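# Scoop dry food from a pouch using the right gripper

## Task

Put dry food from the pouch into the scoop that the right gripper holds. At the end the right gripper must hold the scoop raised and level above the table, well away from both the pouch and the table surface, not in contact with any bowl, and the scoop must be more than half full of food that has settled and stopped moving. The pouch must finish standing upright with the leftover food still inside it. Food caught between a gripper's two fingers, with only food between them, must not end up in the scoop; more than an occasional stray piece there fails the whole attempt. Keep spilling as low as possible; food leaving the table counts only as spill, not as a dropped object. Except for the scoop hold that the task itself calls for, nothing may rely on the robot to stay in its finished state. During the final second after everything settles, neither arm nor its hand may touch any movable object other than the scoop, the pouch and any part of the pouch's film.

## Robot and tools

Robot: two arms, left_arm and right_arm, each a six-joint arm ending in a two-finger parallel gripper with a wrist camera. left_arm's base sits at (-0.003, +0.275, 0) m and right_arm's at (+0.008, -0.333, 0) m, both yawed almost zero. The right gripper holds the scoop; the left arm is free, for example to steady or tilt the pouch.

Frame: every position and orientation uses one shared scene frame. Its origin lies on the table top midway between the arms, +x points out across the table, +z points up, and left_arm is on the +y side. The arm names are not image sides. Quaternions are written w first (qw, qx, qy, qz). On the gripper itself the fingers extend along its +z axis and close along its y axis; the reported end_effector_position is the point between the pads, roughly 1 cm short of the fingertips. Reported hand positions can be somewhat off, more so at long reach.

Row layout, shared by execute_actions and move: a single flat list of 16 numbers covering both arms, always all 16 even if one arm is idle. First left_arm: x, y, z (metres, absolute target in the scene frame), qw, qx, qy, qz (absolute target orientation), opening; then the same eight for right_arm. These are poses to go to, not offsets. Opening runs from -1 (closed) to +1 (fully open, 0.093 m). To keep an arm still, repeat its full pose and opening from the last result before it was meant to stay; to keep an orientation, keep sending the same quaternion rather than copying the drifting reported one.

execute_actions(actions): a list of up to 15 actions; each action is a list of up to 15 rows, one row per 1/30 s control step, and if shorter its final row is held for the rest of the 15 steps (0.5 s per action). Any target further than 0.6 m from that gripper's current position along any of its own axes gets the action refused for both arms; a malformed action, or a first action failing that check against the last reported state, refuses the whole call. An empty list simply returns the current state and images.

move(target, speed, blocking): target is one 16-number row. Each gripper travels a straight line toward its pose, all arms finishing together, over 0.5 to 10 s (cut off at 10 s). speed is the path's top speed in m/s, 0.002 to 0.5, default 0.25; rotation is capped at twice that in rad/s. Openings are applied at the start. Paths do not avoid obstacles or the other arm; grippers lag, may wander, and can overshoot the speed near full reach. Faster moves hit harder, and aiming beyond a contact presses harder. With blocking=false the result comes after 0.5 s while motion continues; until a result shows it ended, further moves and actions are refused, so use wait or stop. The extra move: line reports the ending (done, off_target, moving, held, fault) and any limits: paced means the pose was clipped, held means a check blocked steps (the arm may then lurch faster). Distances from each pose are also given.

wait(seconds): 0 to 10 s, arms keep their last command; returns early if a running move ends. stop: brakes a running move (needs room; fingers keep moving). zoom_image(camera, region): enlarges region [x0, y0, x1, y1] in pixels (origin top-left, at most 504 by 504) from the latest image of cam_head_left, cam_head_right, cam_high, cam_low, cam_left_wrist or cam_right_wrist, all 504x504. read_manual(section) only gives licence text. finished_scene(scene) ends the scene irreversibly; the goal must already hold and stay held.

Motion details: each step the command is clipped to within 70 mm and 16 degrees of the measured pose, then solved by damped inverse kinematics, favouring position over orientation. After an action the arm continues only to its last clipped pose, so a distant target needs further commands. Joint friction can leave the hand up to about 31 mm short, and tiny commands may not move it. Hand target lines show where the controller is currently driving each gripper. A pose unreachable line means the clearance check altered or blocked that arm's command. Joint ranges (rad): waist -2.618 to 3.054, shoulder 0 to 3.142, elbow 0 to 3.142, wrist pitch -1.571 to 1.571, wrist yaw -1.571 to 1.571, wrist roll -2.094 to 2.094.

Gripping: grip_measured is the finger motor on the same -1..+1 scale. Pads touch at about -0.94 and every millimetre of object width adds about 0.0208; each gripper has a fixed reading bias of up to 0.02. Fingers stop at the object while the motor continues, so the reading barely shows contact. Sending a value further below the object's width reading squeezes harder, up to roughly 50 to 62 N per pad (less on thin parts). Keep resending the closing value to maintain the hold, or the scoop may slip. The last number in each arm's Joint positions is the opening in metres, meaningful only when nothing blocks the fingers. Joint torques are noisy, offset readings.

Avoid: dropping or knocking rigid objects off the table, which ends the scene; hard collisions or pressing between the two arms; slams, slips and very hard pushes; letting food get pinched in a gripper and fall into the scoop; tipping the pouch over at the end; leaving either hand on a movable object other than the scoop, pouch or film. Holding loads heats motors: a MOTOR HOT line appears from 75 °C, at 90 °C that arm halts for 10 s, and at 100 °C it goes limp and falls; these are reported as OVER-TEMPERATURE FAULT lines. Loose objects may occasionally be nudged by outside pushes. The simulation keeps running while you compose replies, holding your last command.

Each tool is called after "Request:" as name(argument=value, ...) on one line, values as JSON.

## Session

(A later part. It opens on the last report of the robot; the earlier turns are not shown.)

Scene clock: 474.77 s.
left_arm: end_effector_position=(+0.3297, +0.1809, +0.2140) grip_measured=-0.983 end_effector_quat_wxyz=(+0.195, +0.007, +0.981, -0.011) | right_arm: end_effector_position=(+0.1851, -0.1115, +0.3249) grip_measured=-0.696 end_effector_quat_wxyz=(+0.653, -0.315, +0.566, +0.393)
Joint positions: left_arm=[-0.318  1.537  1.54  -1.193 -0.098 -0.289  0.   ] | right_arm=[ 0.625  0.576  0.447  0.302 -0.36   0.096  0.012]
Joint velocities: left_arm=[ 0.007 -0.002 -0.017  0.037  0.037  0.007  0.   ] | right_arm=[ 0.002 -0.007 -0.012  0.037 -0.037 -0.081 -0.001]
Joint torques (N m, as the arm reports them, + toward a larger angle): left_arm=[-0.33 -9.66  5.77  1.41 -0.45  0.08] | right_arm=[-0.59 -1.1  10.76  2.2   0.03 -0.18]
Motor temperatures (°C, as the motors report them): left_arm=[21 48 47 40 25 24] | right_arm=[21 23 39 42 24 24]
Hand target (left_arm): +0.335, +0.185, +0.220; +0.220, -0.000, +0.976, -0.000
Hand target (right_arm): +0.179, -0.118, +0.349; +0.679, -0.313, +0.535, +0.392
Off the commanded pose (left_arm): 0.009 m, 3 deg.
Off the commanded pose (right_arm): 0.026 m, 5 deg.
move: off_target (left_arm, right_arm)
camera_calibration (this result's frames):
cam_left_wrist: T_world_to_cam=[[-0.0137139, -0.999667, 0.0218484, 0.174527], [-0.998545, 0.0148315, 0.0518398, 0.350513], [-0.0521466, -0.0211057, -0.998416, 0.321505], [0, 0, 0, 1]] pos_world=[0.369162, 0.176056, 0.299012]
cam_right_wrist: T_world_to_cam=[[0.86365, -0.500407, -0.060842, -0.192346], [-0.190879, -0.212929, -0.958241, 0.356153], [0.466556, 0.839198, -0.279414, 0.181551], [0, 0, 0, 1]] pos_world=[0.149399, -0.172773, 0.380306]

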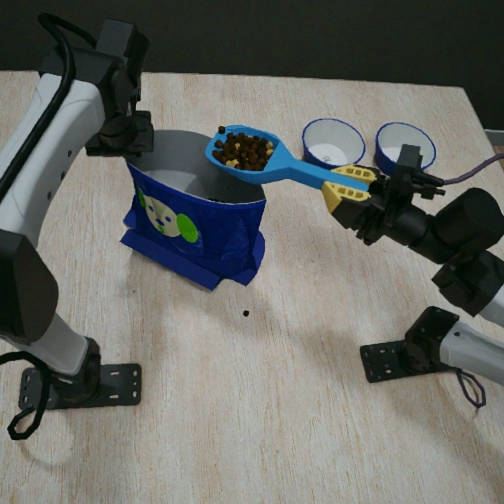

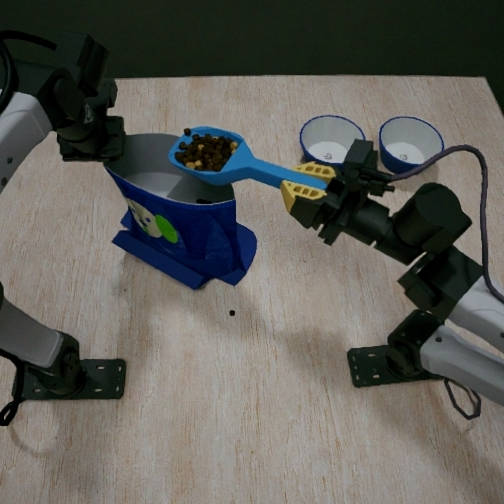

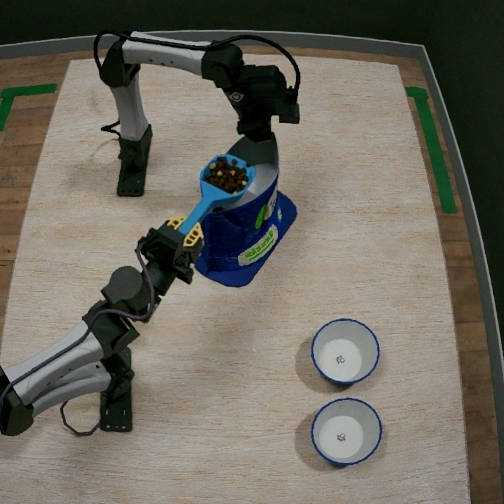

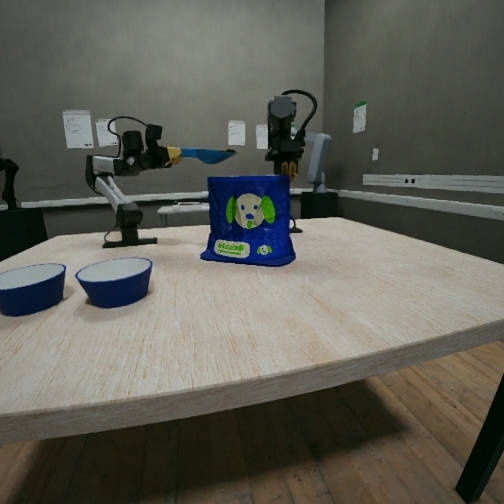

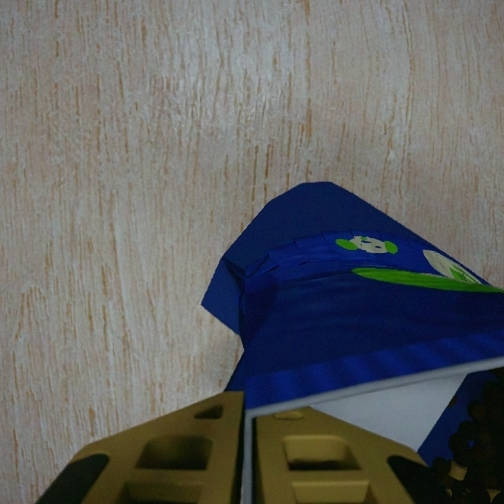

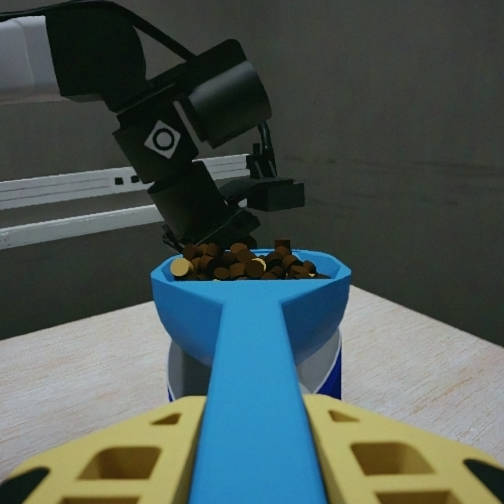

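Request:
move(target=[0.335,0.185,0.22,0.22,0,0.975,0.0,0.2,0.18,-0.118,0.35,0.69,-0.302,0.523,0.398,-1])

Request:
move(target=[0.31,0.20,0.33,0.25,0,0.968,0.0,0.2,0.18,-0.118,0.35,0.69,-0.302,0.523,0.398,-1], speed=0.12)

Request:
move(target=[0.15,0.13,0.42,0.524,0.333,0.748,-0.233,0.2,0.18,-0.118,0.35,0.69,-0.302,0.523,0.398,-1], speed=0.2)

Scene clock: 487.37 s.
left_arm: end_effector_position=(+0.3356, +0.1837, +0.2166) grip_measured=+0.199 end_effector_quat_wxyz=(+0.209, +0.004, +0.978, -0.002) | right_arm: end_effector_position=(+0.1837, -0.1135, +0.3378) grip_measured=-0.696 end_effector_quat_wxyz=(+0.671, -0.310, +0.545, +0.395)
Joint positions: left_arm=[-0.318  1.537  1.54  -1.171 -0.125 -0.289  0.055] | right_arm=[ 0.625  0.576  0.447  0.358 -0.356  0.096  0.012]
Joint velocities: left_arm=[-0.002  0.002  0.022 -0.081 -0.037  0.022 -0.   ] | right_arm=[ 0.002 -0.002 -0.007  0.066  0.022 -0.007  0.001]
Joint torques (N m, as the arm reports them, + toward a larger angle): left_arm=[-0.32 -9.69  5.68  1.25 -0.23  0.08] | right_arm=[ 0.53 -0.74  8.07  2.3   0.17 -0.06]
Motor temperatures (°C, as the motors report them): left_arm=[21 46 46 40 25 24] | right_arm=[21 23 40 43 24 24]
Hand target (left_arm): +0.335, +0.185, +0.220; +0.220, +0.000, +0.976, -0.000
Hand target (right_arm): +0.180, -0.118, +0.350; +0.690, -0.302, +0.524, +0.398
Off the commanded pose (left_arm): 0.004 m, 1 deg.
Off the commanded pose (right_arm): 0.013 m, 3 deg.
move: off_target (right_arm)
camera_calibration (this result's frames):
cam_left_wrist: T_world_to_cam=[[-0.00374455, -0.999981, 0.00487754, 0.177736], [-0.999726, 0.00385627, 0.0230994, 0.364901], [-0.0231178, -0.00478971, -0.999721, 0.311925], [0, 0, 0, 1]] pos_world=[0.372677, 0.177819, 0.302542]
cam_right_wrist: T_world_to_cam=[[0.863601, -0.502483, -0.0412793, -0.198235], [-0.149464, -0.176963, -0.972802, 0.369267], [0.481512, 0.846283, -0.227929, 0.168195], [0, 0, 0, 1]] pos_world=[0.1454, -0.176604, 0.389378]

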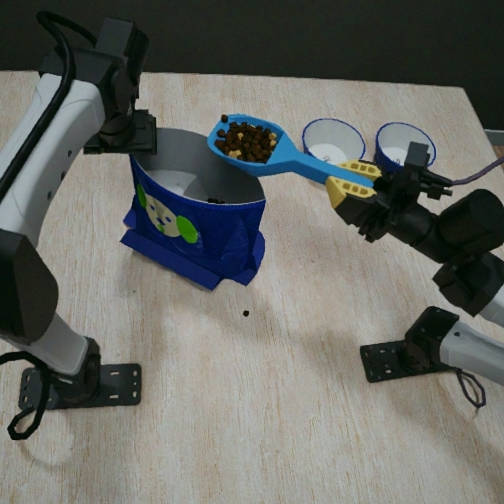

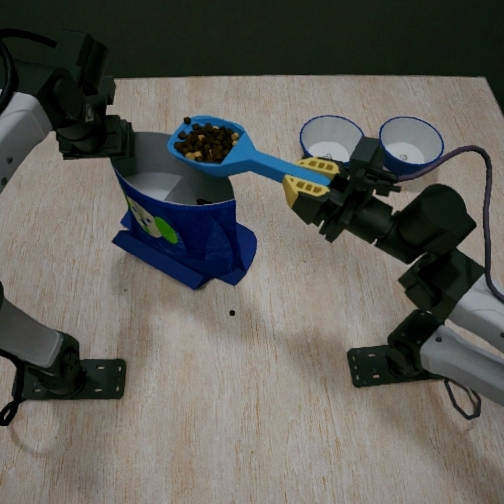

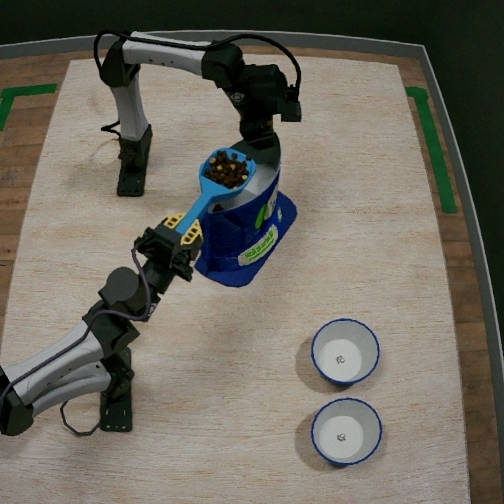

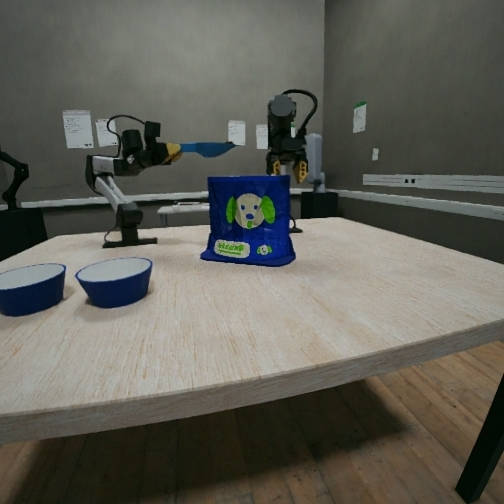

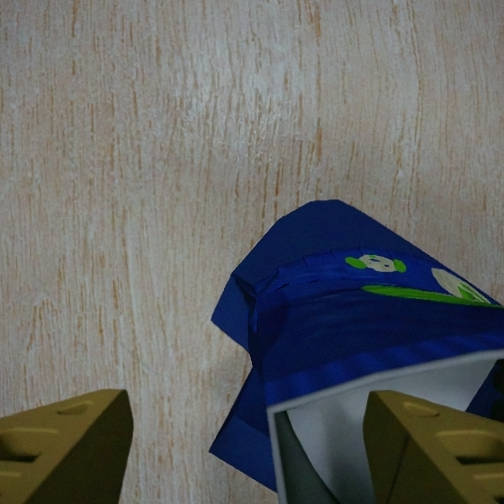

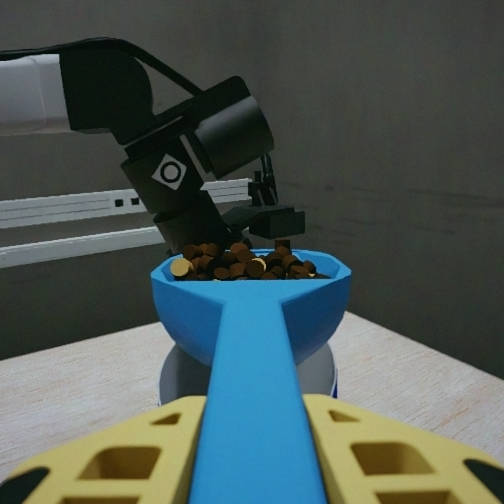

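Scene clock: 488.97 s.
left_arm: end_effector_position=(+0.3111, +0.1937, +0.3333) grip_measured=+0.199 end_effector_quat_wxyz=(+0.258, +0.003, +0.966, -0.012) | right_arm: end_effector_position=(+0.1836, -0.1136, +0.3384) grip_measured=-0.696 end_effector_quat_wxyz=(+0.672, -0.310, +0.544, +0.395)
Joint positions: left_arm=[-0.318  1.561  2.042 -1.545 -0.136 -0.281  0.055] | right_arm=[ 0.625  0.576  0.447  0.361 -0.356  0.096  0.012]
Joint velocities: left_arm=[-0.007 -0.002 -0.017 -0.022  0.066  0.022 -0.   ] | right_arm=[-0.012 -0.022 -0.012  0.022  0.051 -0.051 -0.002]
Joint torques (N m, as the arm reports them, + toward a larger angle): left_arm=[ 0.65 -5.35  6.42  1.16 -0.22  0.2 ] | right_arm=[ 0.41 -0.65  8.07  2.33  0.17 -0.07]
Motor temperatures (°C, as the motors report them): left_arm=[21 46 46 40 24 24] | right_arm=[21 23 40 43 24 24]
Hand target (left_arm): +0.313, +0.199, +0.331; +0.250, +0.000, +0.968, -0.001
Hand target (right_arm): +0.180, -0.118, +0.350; +0.690, -0.302, +0.524, +0.398
Off the commanded pose (left_arm): 0.007 m, 2 deg.
Off the commanded pose (right_arm): 0.013 m, 3 deg.
move: off_target (right_arm)
camera_calibration (this result's frames):
cam_left_wrist: T_world_to_cam=[[-0.00784029, -0.999668, 0.0245485, 0.181761], [-0.996963, 0.00591211, -0.0776558, 0.369924], [0.0774848, -0.0250828, -0.996678, 0.399713], [0, 0, 0, 1]] pos_world=[0.339254, 0.189539, 0.42265]
cam_right_wrist: T_world_to_cam=[[0.863685, -0.502414, -0.0403397, -0.198486], [-0.14745, -0.175321, -0.973407, 0.369843], [0.481981, 0.846665, -0.225503, 0.167597], [0, 0, 0, 1]] pos_world=[0.145184, -0.17678, 0.389795]

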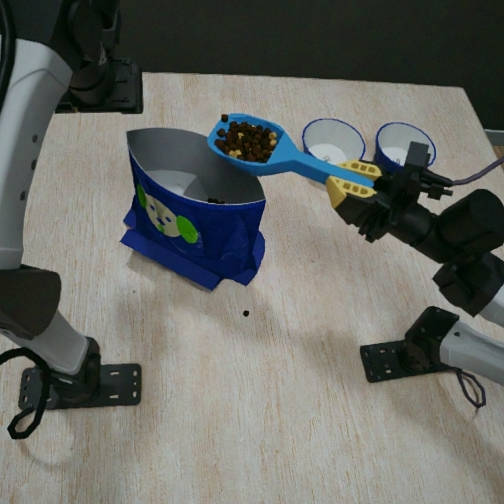

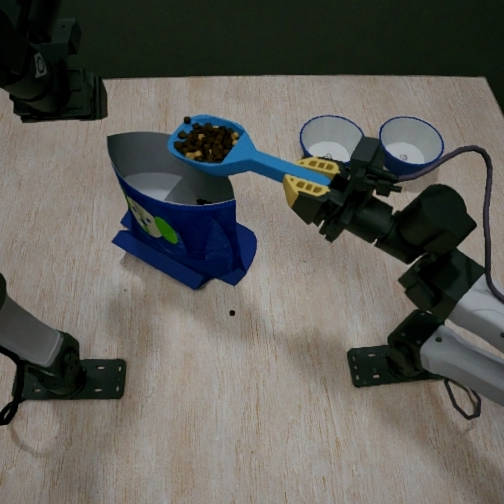

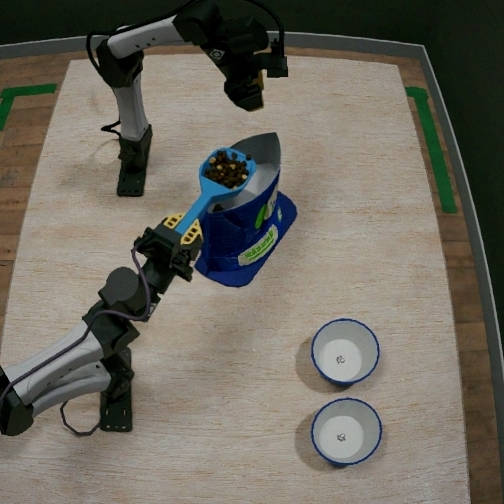

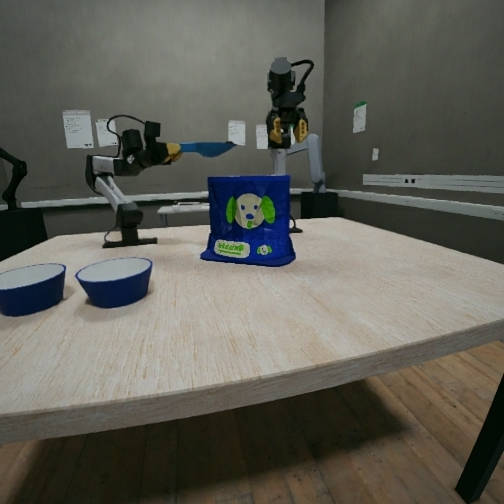

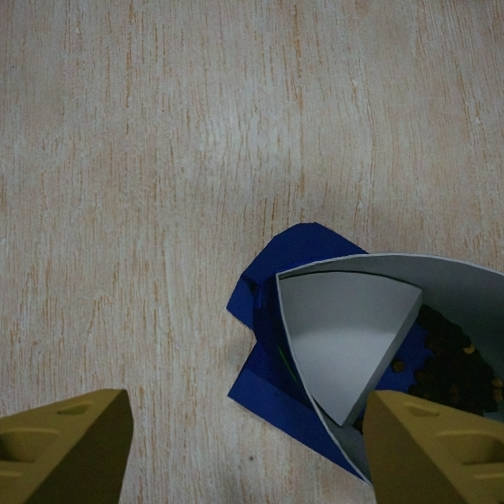

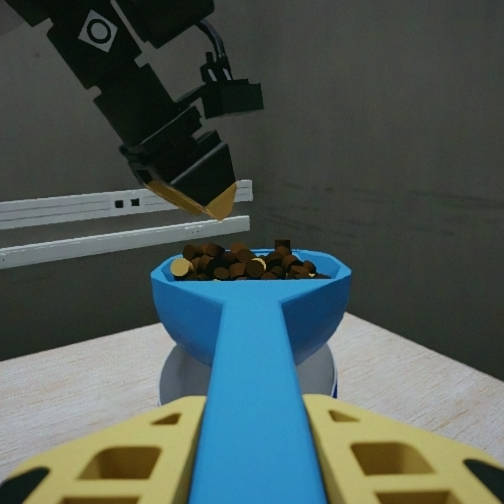

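Scene clock: 492.07 s.
left_arm: end_effector_position=(+0.1567, +0.1326, +0.4202) grip_measured=+0.199 end_effector_quat_wxyz=(+0.516, +0.329, +0.758, -0.225) | right_arm: end_effector_position=(+0.1836, -0.1136, +0.3384) grip_measured=-0.696 end_effector_quat_wxyz=(+0.672, -0.310, +0.544, +0.395)
Joint positions: left_arm=[-0.476  0.827  1.519 -1.087  0.315  0.126  0.055] | right_arm=[ 0.625  0.576  0.447  0.361 -0.356  0.096  0.012]
Joint velocities: left_arm=[-0.002 -0.022 -0.002  0.051  0.051 -0.037 -0.001] | right_arm=[ 0.012 -0.007  0.002 -0.007  0.081 -0.037  0.   ]
Joint torques (N m, as the arm reports them, + toward a larger angle): left_arm=[-0.87 -0.17  3.79  2.06  0.12  0.21] | right_arm=[ 0.41 -0.63  8.03  2.32  0.16 -0.06]
Motor temperatures (°C, as the motors report them): left_arm=[21 45 45 40 24 24] | right_arm=[21 23 40 43 24 24]
Hand target (left_arm): +0.152, +0.130, +0.421; +0.521, +0.339, +0.749, -0.231
Hand target (right_arm): +0.180, -0.118, +0.350; +0.690, -0.302, +0.524, +0.398
Off the commanded pose (left_arm): 0.007 m, 2 deg.
Off the commanded pose (right_arm): 0.013 m, 3 deg.
move: off_target (right_arm)
camera_calibration (this result's frames):
cam_left_wrist: T_world_to_cam=[[-0.729787, -0.683634, 0.00747387, 0.195703], [-0.503097, 0.529596, -0.682951, 0.330667], [0.46293, -0.502168, -0.730426, 0.38775], [0, 0, 0, 1]] pos_world=[0.129678, 0.153385, 0.507589]
cam_right_wrist: T_world_to_cam=[[0.863685, -0.502414, -0.0403397, -0.198486], [-0.14745, -0.175321, -0.973407, 0.369843], [0.481981, 0.846665, -0.225503, 0.167597], [0, 0, 0, 1]] pos_world=[0.145184, -0.17678, 0.389795]

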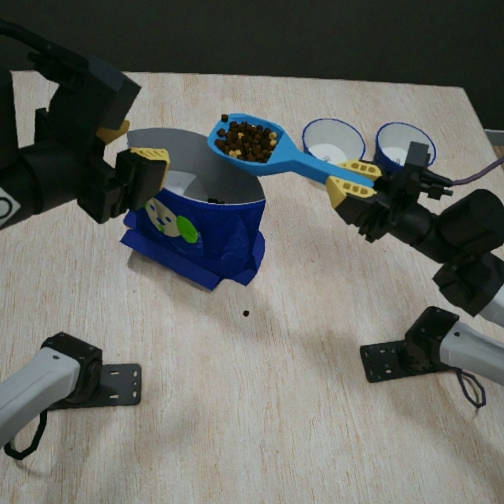

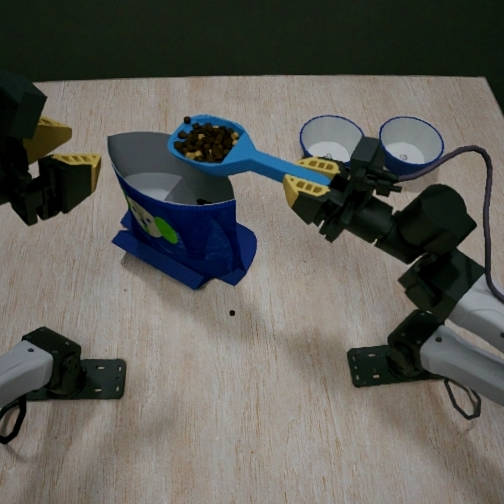

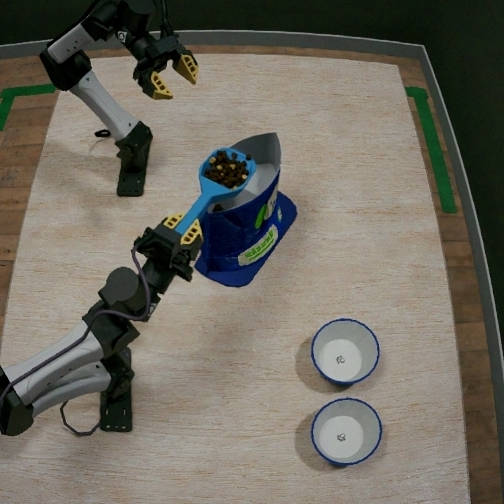

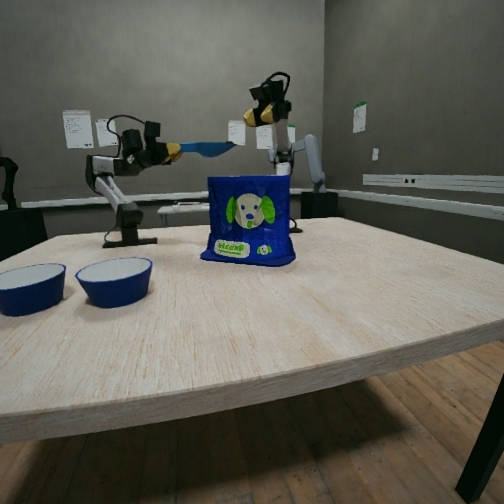

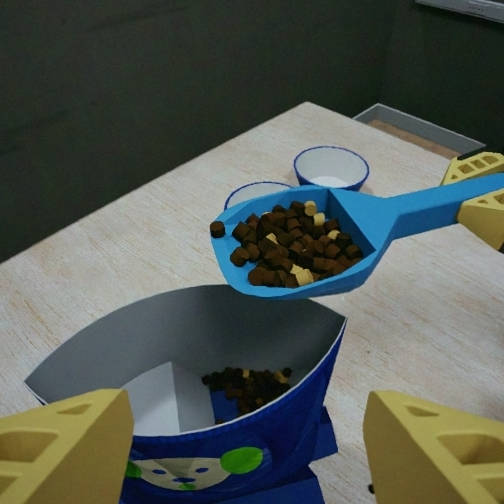

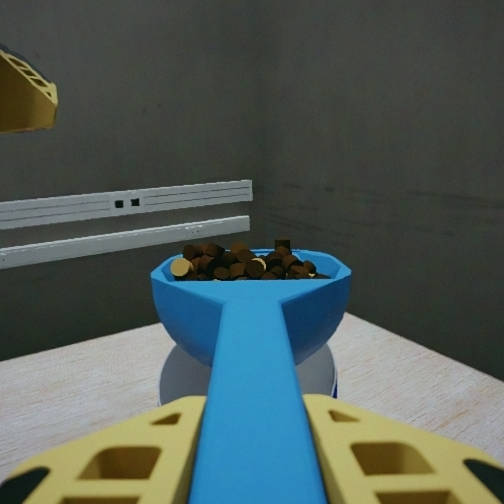

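Request:
zoom_image(camera="cam_left_wrist", region=[200, 170, 410, 310])

Region (200, 170, 410, 310) of cam_left_wrist's 504x504 image, scaled by 2.400, with more detail than that image has.

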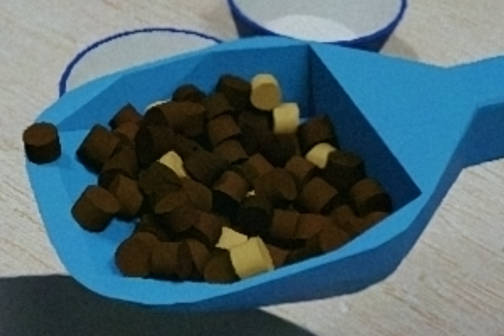

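Request:
move(target=[0.15,0.25,0.40,0.574,0,0.819,0,0.2,0.25,-0.27,0.38,0.786,-0.079,0.604,0.104,-1], speed=0.07)

Scene clock: 520.70 s.
left_arm: end_effector_position=(+0.1514, +0.2477, +0.4019) grip_measured=+0.199 end_effector_quat_wxyz=(+0.543, +0.041, +0.838, -0.049) | right_arm: end_effector_position=(+0.2503, -0.2652, +0.3588) grip_measured=-0.696 end_effector_quat_wxyz=(+0.764, -0.088, +0.630, +0.109)
Joint positions: left_arm=[-1.187  0.774  1.608 -1.567 -0.918 -0.661  0.055] | right_arm=[ 0.195  0.42   0.551  0.06  -0.027  0.007  0.012]
Joint velocities: left_arm=[ 0.012 -0.007  0.012  0.007  0.051 -0.022 -0.002] | right_arm=[-0.002 -0.002  0.002  0.007  0.051  0.081  0.   ]
Joint torques (N m, as the arm reports them, + toward a larger angle): left_arm=[ 0.58  3.76  5.1   1.36 -0.22  0.19] | right_arm=[-0.61  2.5  10.5   2.32  0.11 -0.17]
Motor temperatures (°C, as the motors report them): left_arm=[21 40 42 45 24 24] | right_arm=[21 22 40 45 24 24]
Hand target (left_arm): +0.150, +0.249, +0.403; +0.538, +0.042, +0.840, -0.047
Hand target (right_arm): +0.247, -0.270, +0.379; +0.783, -0.082, +0.608, +0.101
Off the commanded pose (left_arm): 0.003 m, 8 deg.
Off the commanded pose (right_arm): 0.022 m, 4 deg.
move: off_target (left_arm, right_arm)
camera_calibration (this result's frames):
cam_left_wrist: T_world_to_cam=[[-0.119735, -0.991875, 0.0429858, 0.240438], [-0.757876, 0.0633475, -0.649316, 0.39512], [0.641317, -0.110324, -0.759303, 0.322212], [0, 0, 0, 1]] pos_world=[0.1216, 0.249002, 0.490878]
cam_right_wrist: T_world_to_cam=[[0.26968, -0.962509, -0.0291351, -0.308775], [-0.248966, -0.0404653, -0.967666, 0.431992], [0.930209, 0.268214, -0.250545, 0.01178], [0, 0, 0, 1]] pos_world=[0.179864, -0.282878, 0.411979]

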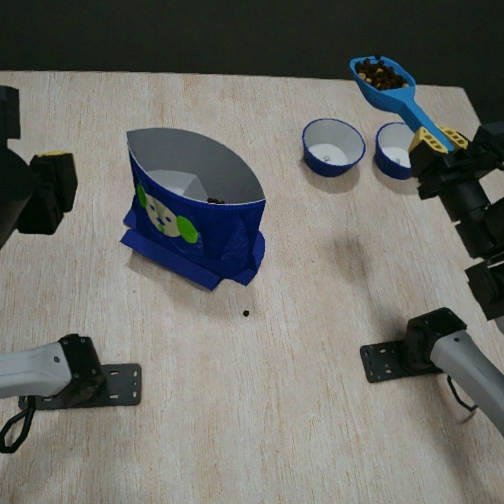

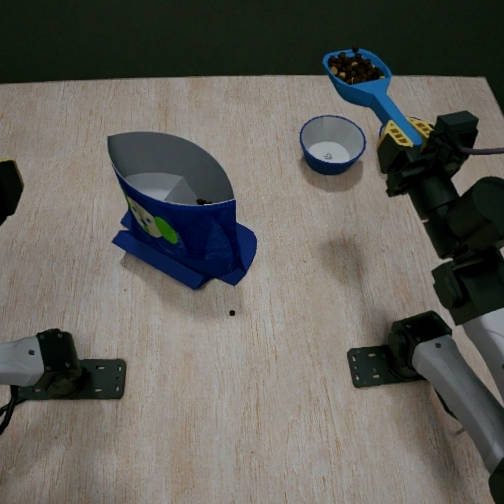

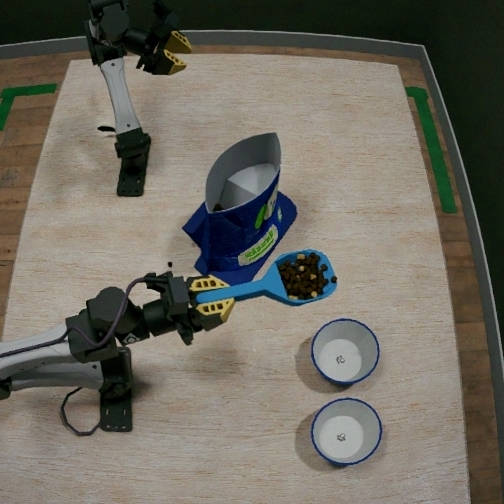

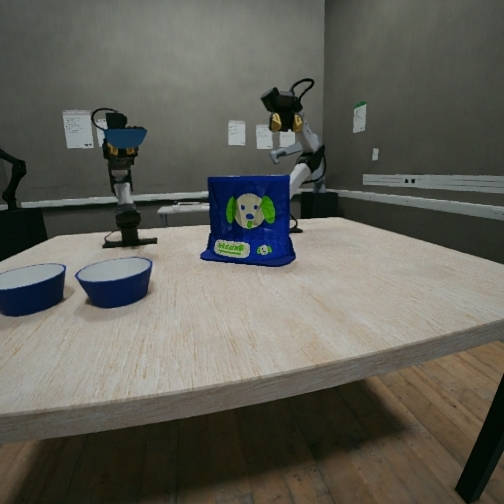

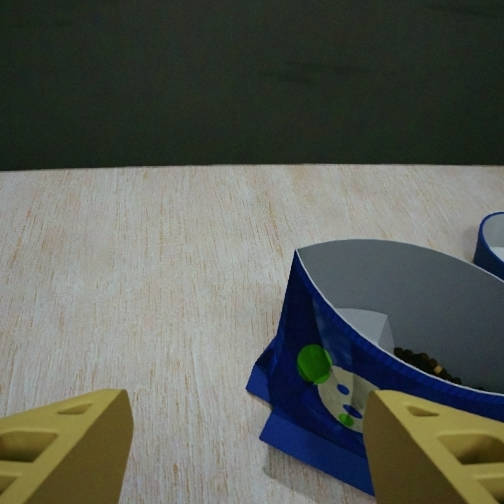

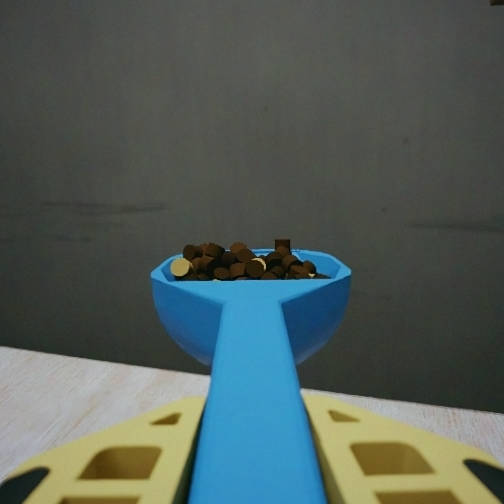

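Request:
move(target=[0.15,0.25,0.40,0.543,0.041,0.838,-0.049,0.2,0.25,-0.27,0.38,0.800,-0.077,0.586,0.105,-1], speed=0.05)

Scene clock: 526.17 s.
left_arm: end_effector_position=(+0.1512, +0.2474, +0.4016) grip_measured=+0.199 end_effector_quat_wxyz=(+0.542, +0.041, +0.838, -0.050) | right_arm: end_effector_position=(+0.2472, -0.2666, +0.3750) grip_measured=-0.696 end_effector_quat_wxyz=(+0.789, -0.083, +0.598, +0.111)
Joint positions: left_arm=[-1.186  0.774  1.608 -1.567 -0.914 -0.661  0.055] | right_arm=[ 0.195  0.42   0.537  0.158 -0.023  0.007  0.012]
Joint velocities: left_arm=[ 0.012  0.007  0.007 -0.022  0.022  0.022 -0.   ] | right_arm=[ 0.007  0.007  0.002 -0.022 -0.066  0.037  0.001]
Joint torques (N m, as the arm reports them, + toward a larger angle): left_arm=[-0.19  2.07  3.22  1.46 -0.34  0.14] | right_arm=[-0.63  2.92  7.6   2.33  0.12 -0.12]
Motor temperatures (°C, as the motors report them): left_arm=[21 39 41 44 24 24] | right_arm=[21 22 40 45 24 24]
Hand target (left_arm): +0.150, +0.250, +0.400; +0.542, +0.041, +0.838, -0.049
Hand target (right_arm): +0.249, -0.270, +0.380; +0.799, -0.076, +0.587, +0.105
Off the commanded pose (left_arm): 0.003 m, 0 deg.
Off the commanded pose (right_arm): 0.007 m, 2 deg.
move: done
camera_calibration (this result's frames):
cam_left_wrist: T_world_to_cam=[[-0.121417, -0.991622, 0.0440865, 0.239853], [-0.759145, 0.0641534, -0.647753, 0.39417], [0.639498, -0.112116, -0.760574, 0.323287], [0, 0, 0, 1]] pos_world=[0.121613, 0.248802, 0.490634]
cam_right_wrist: T_world_to_cam=[[0.268772, -0.962786, -0.0283785, -0.30895], [-0.170621, -0.0185927, -0.985161, 0.439861], [0.947972, 0.269626, -0.169269, -0.0154131], [0, 0, 0, 1]] pos_world=[0.172698, -0.285119, 0.421958]

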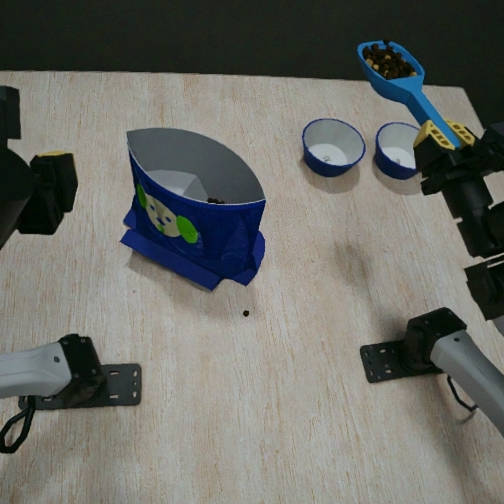

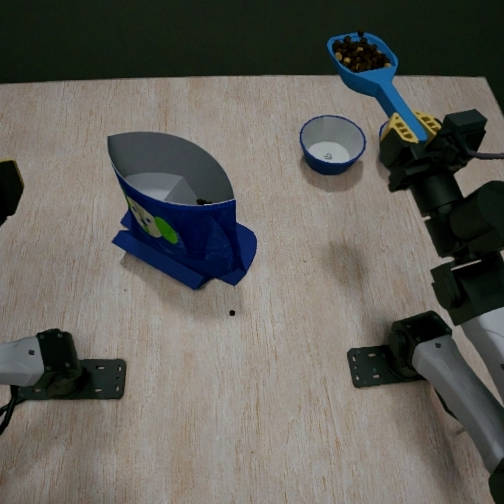

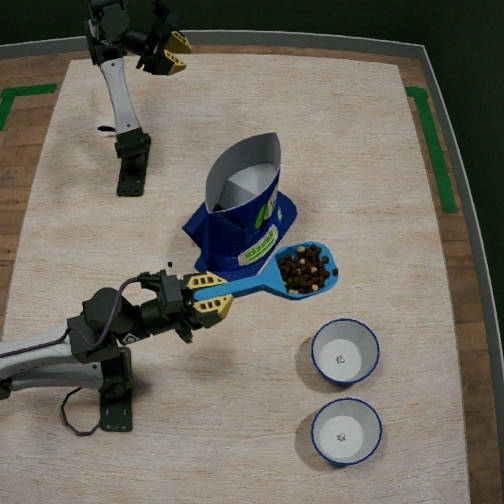

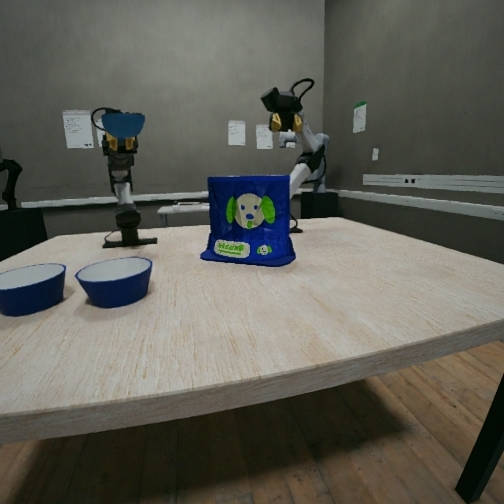

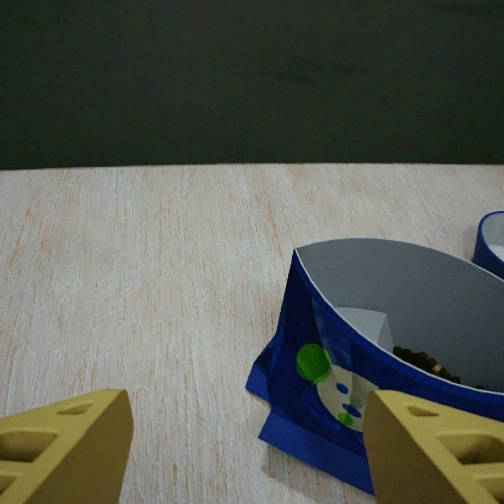

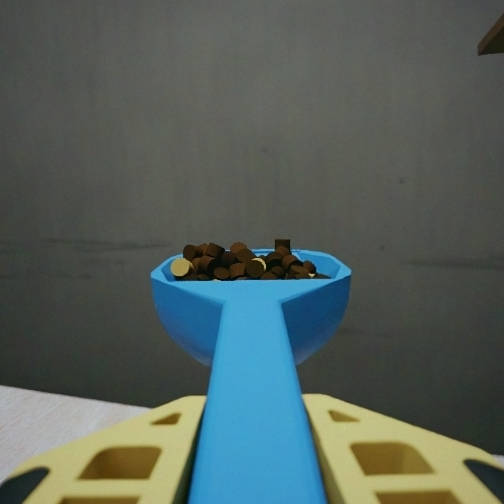

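Request:
finished_scene(scene=1)

The scene is finished: the task was done.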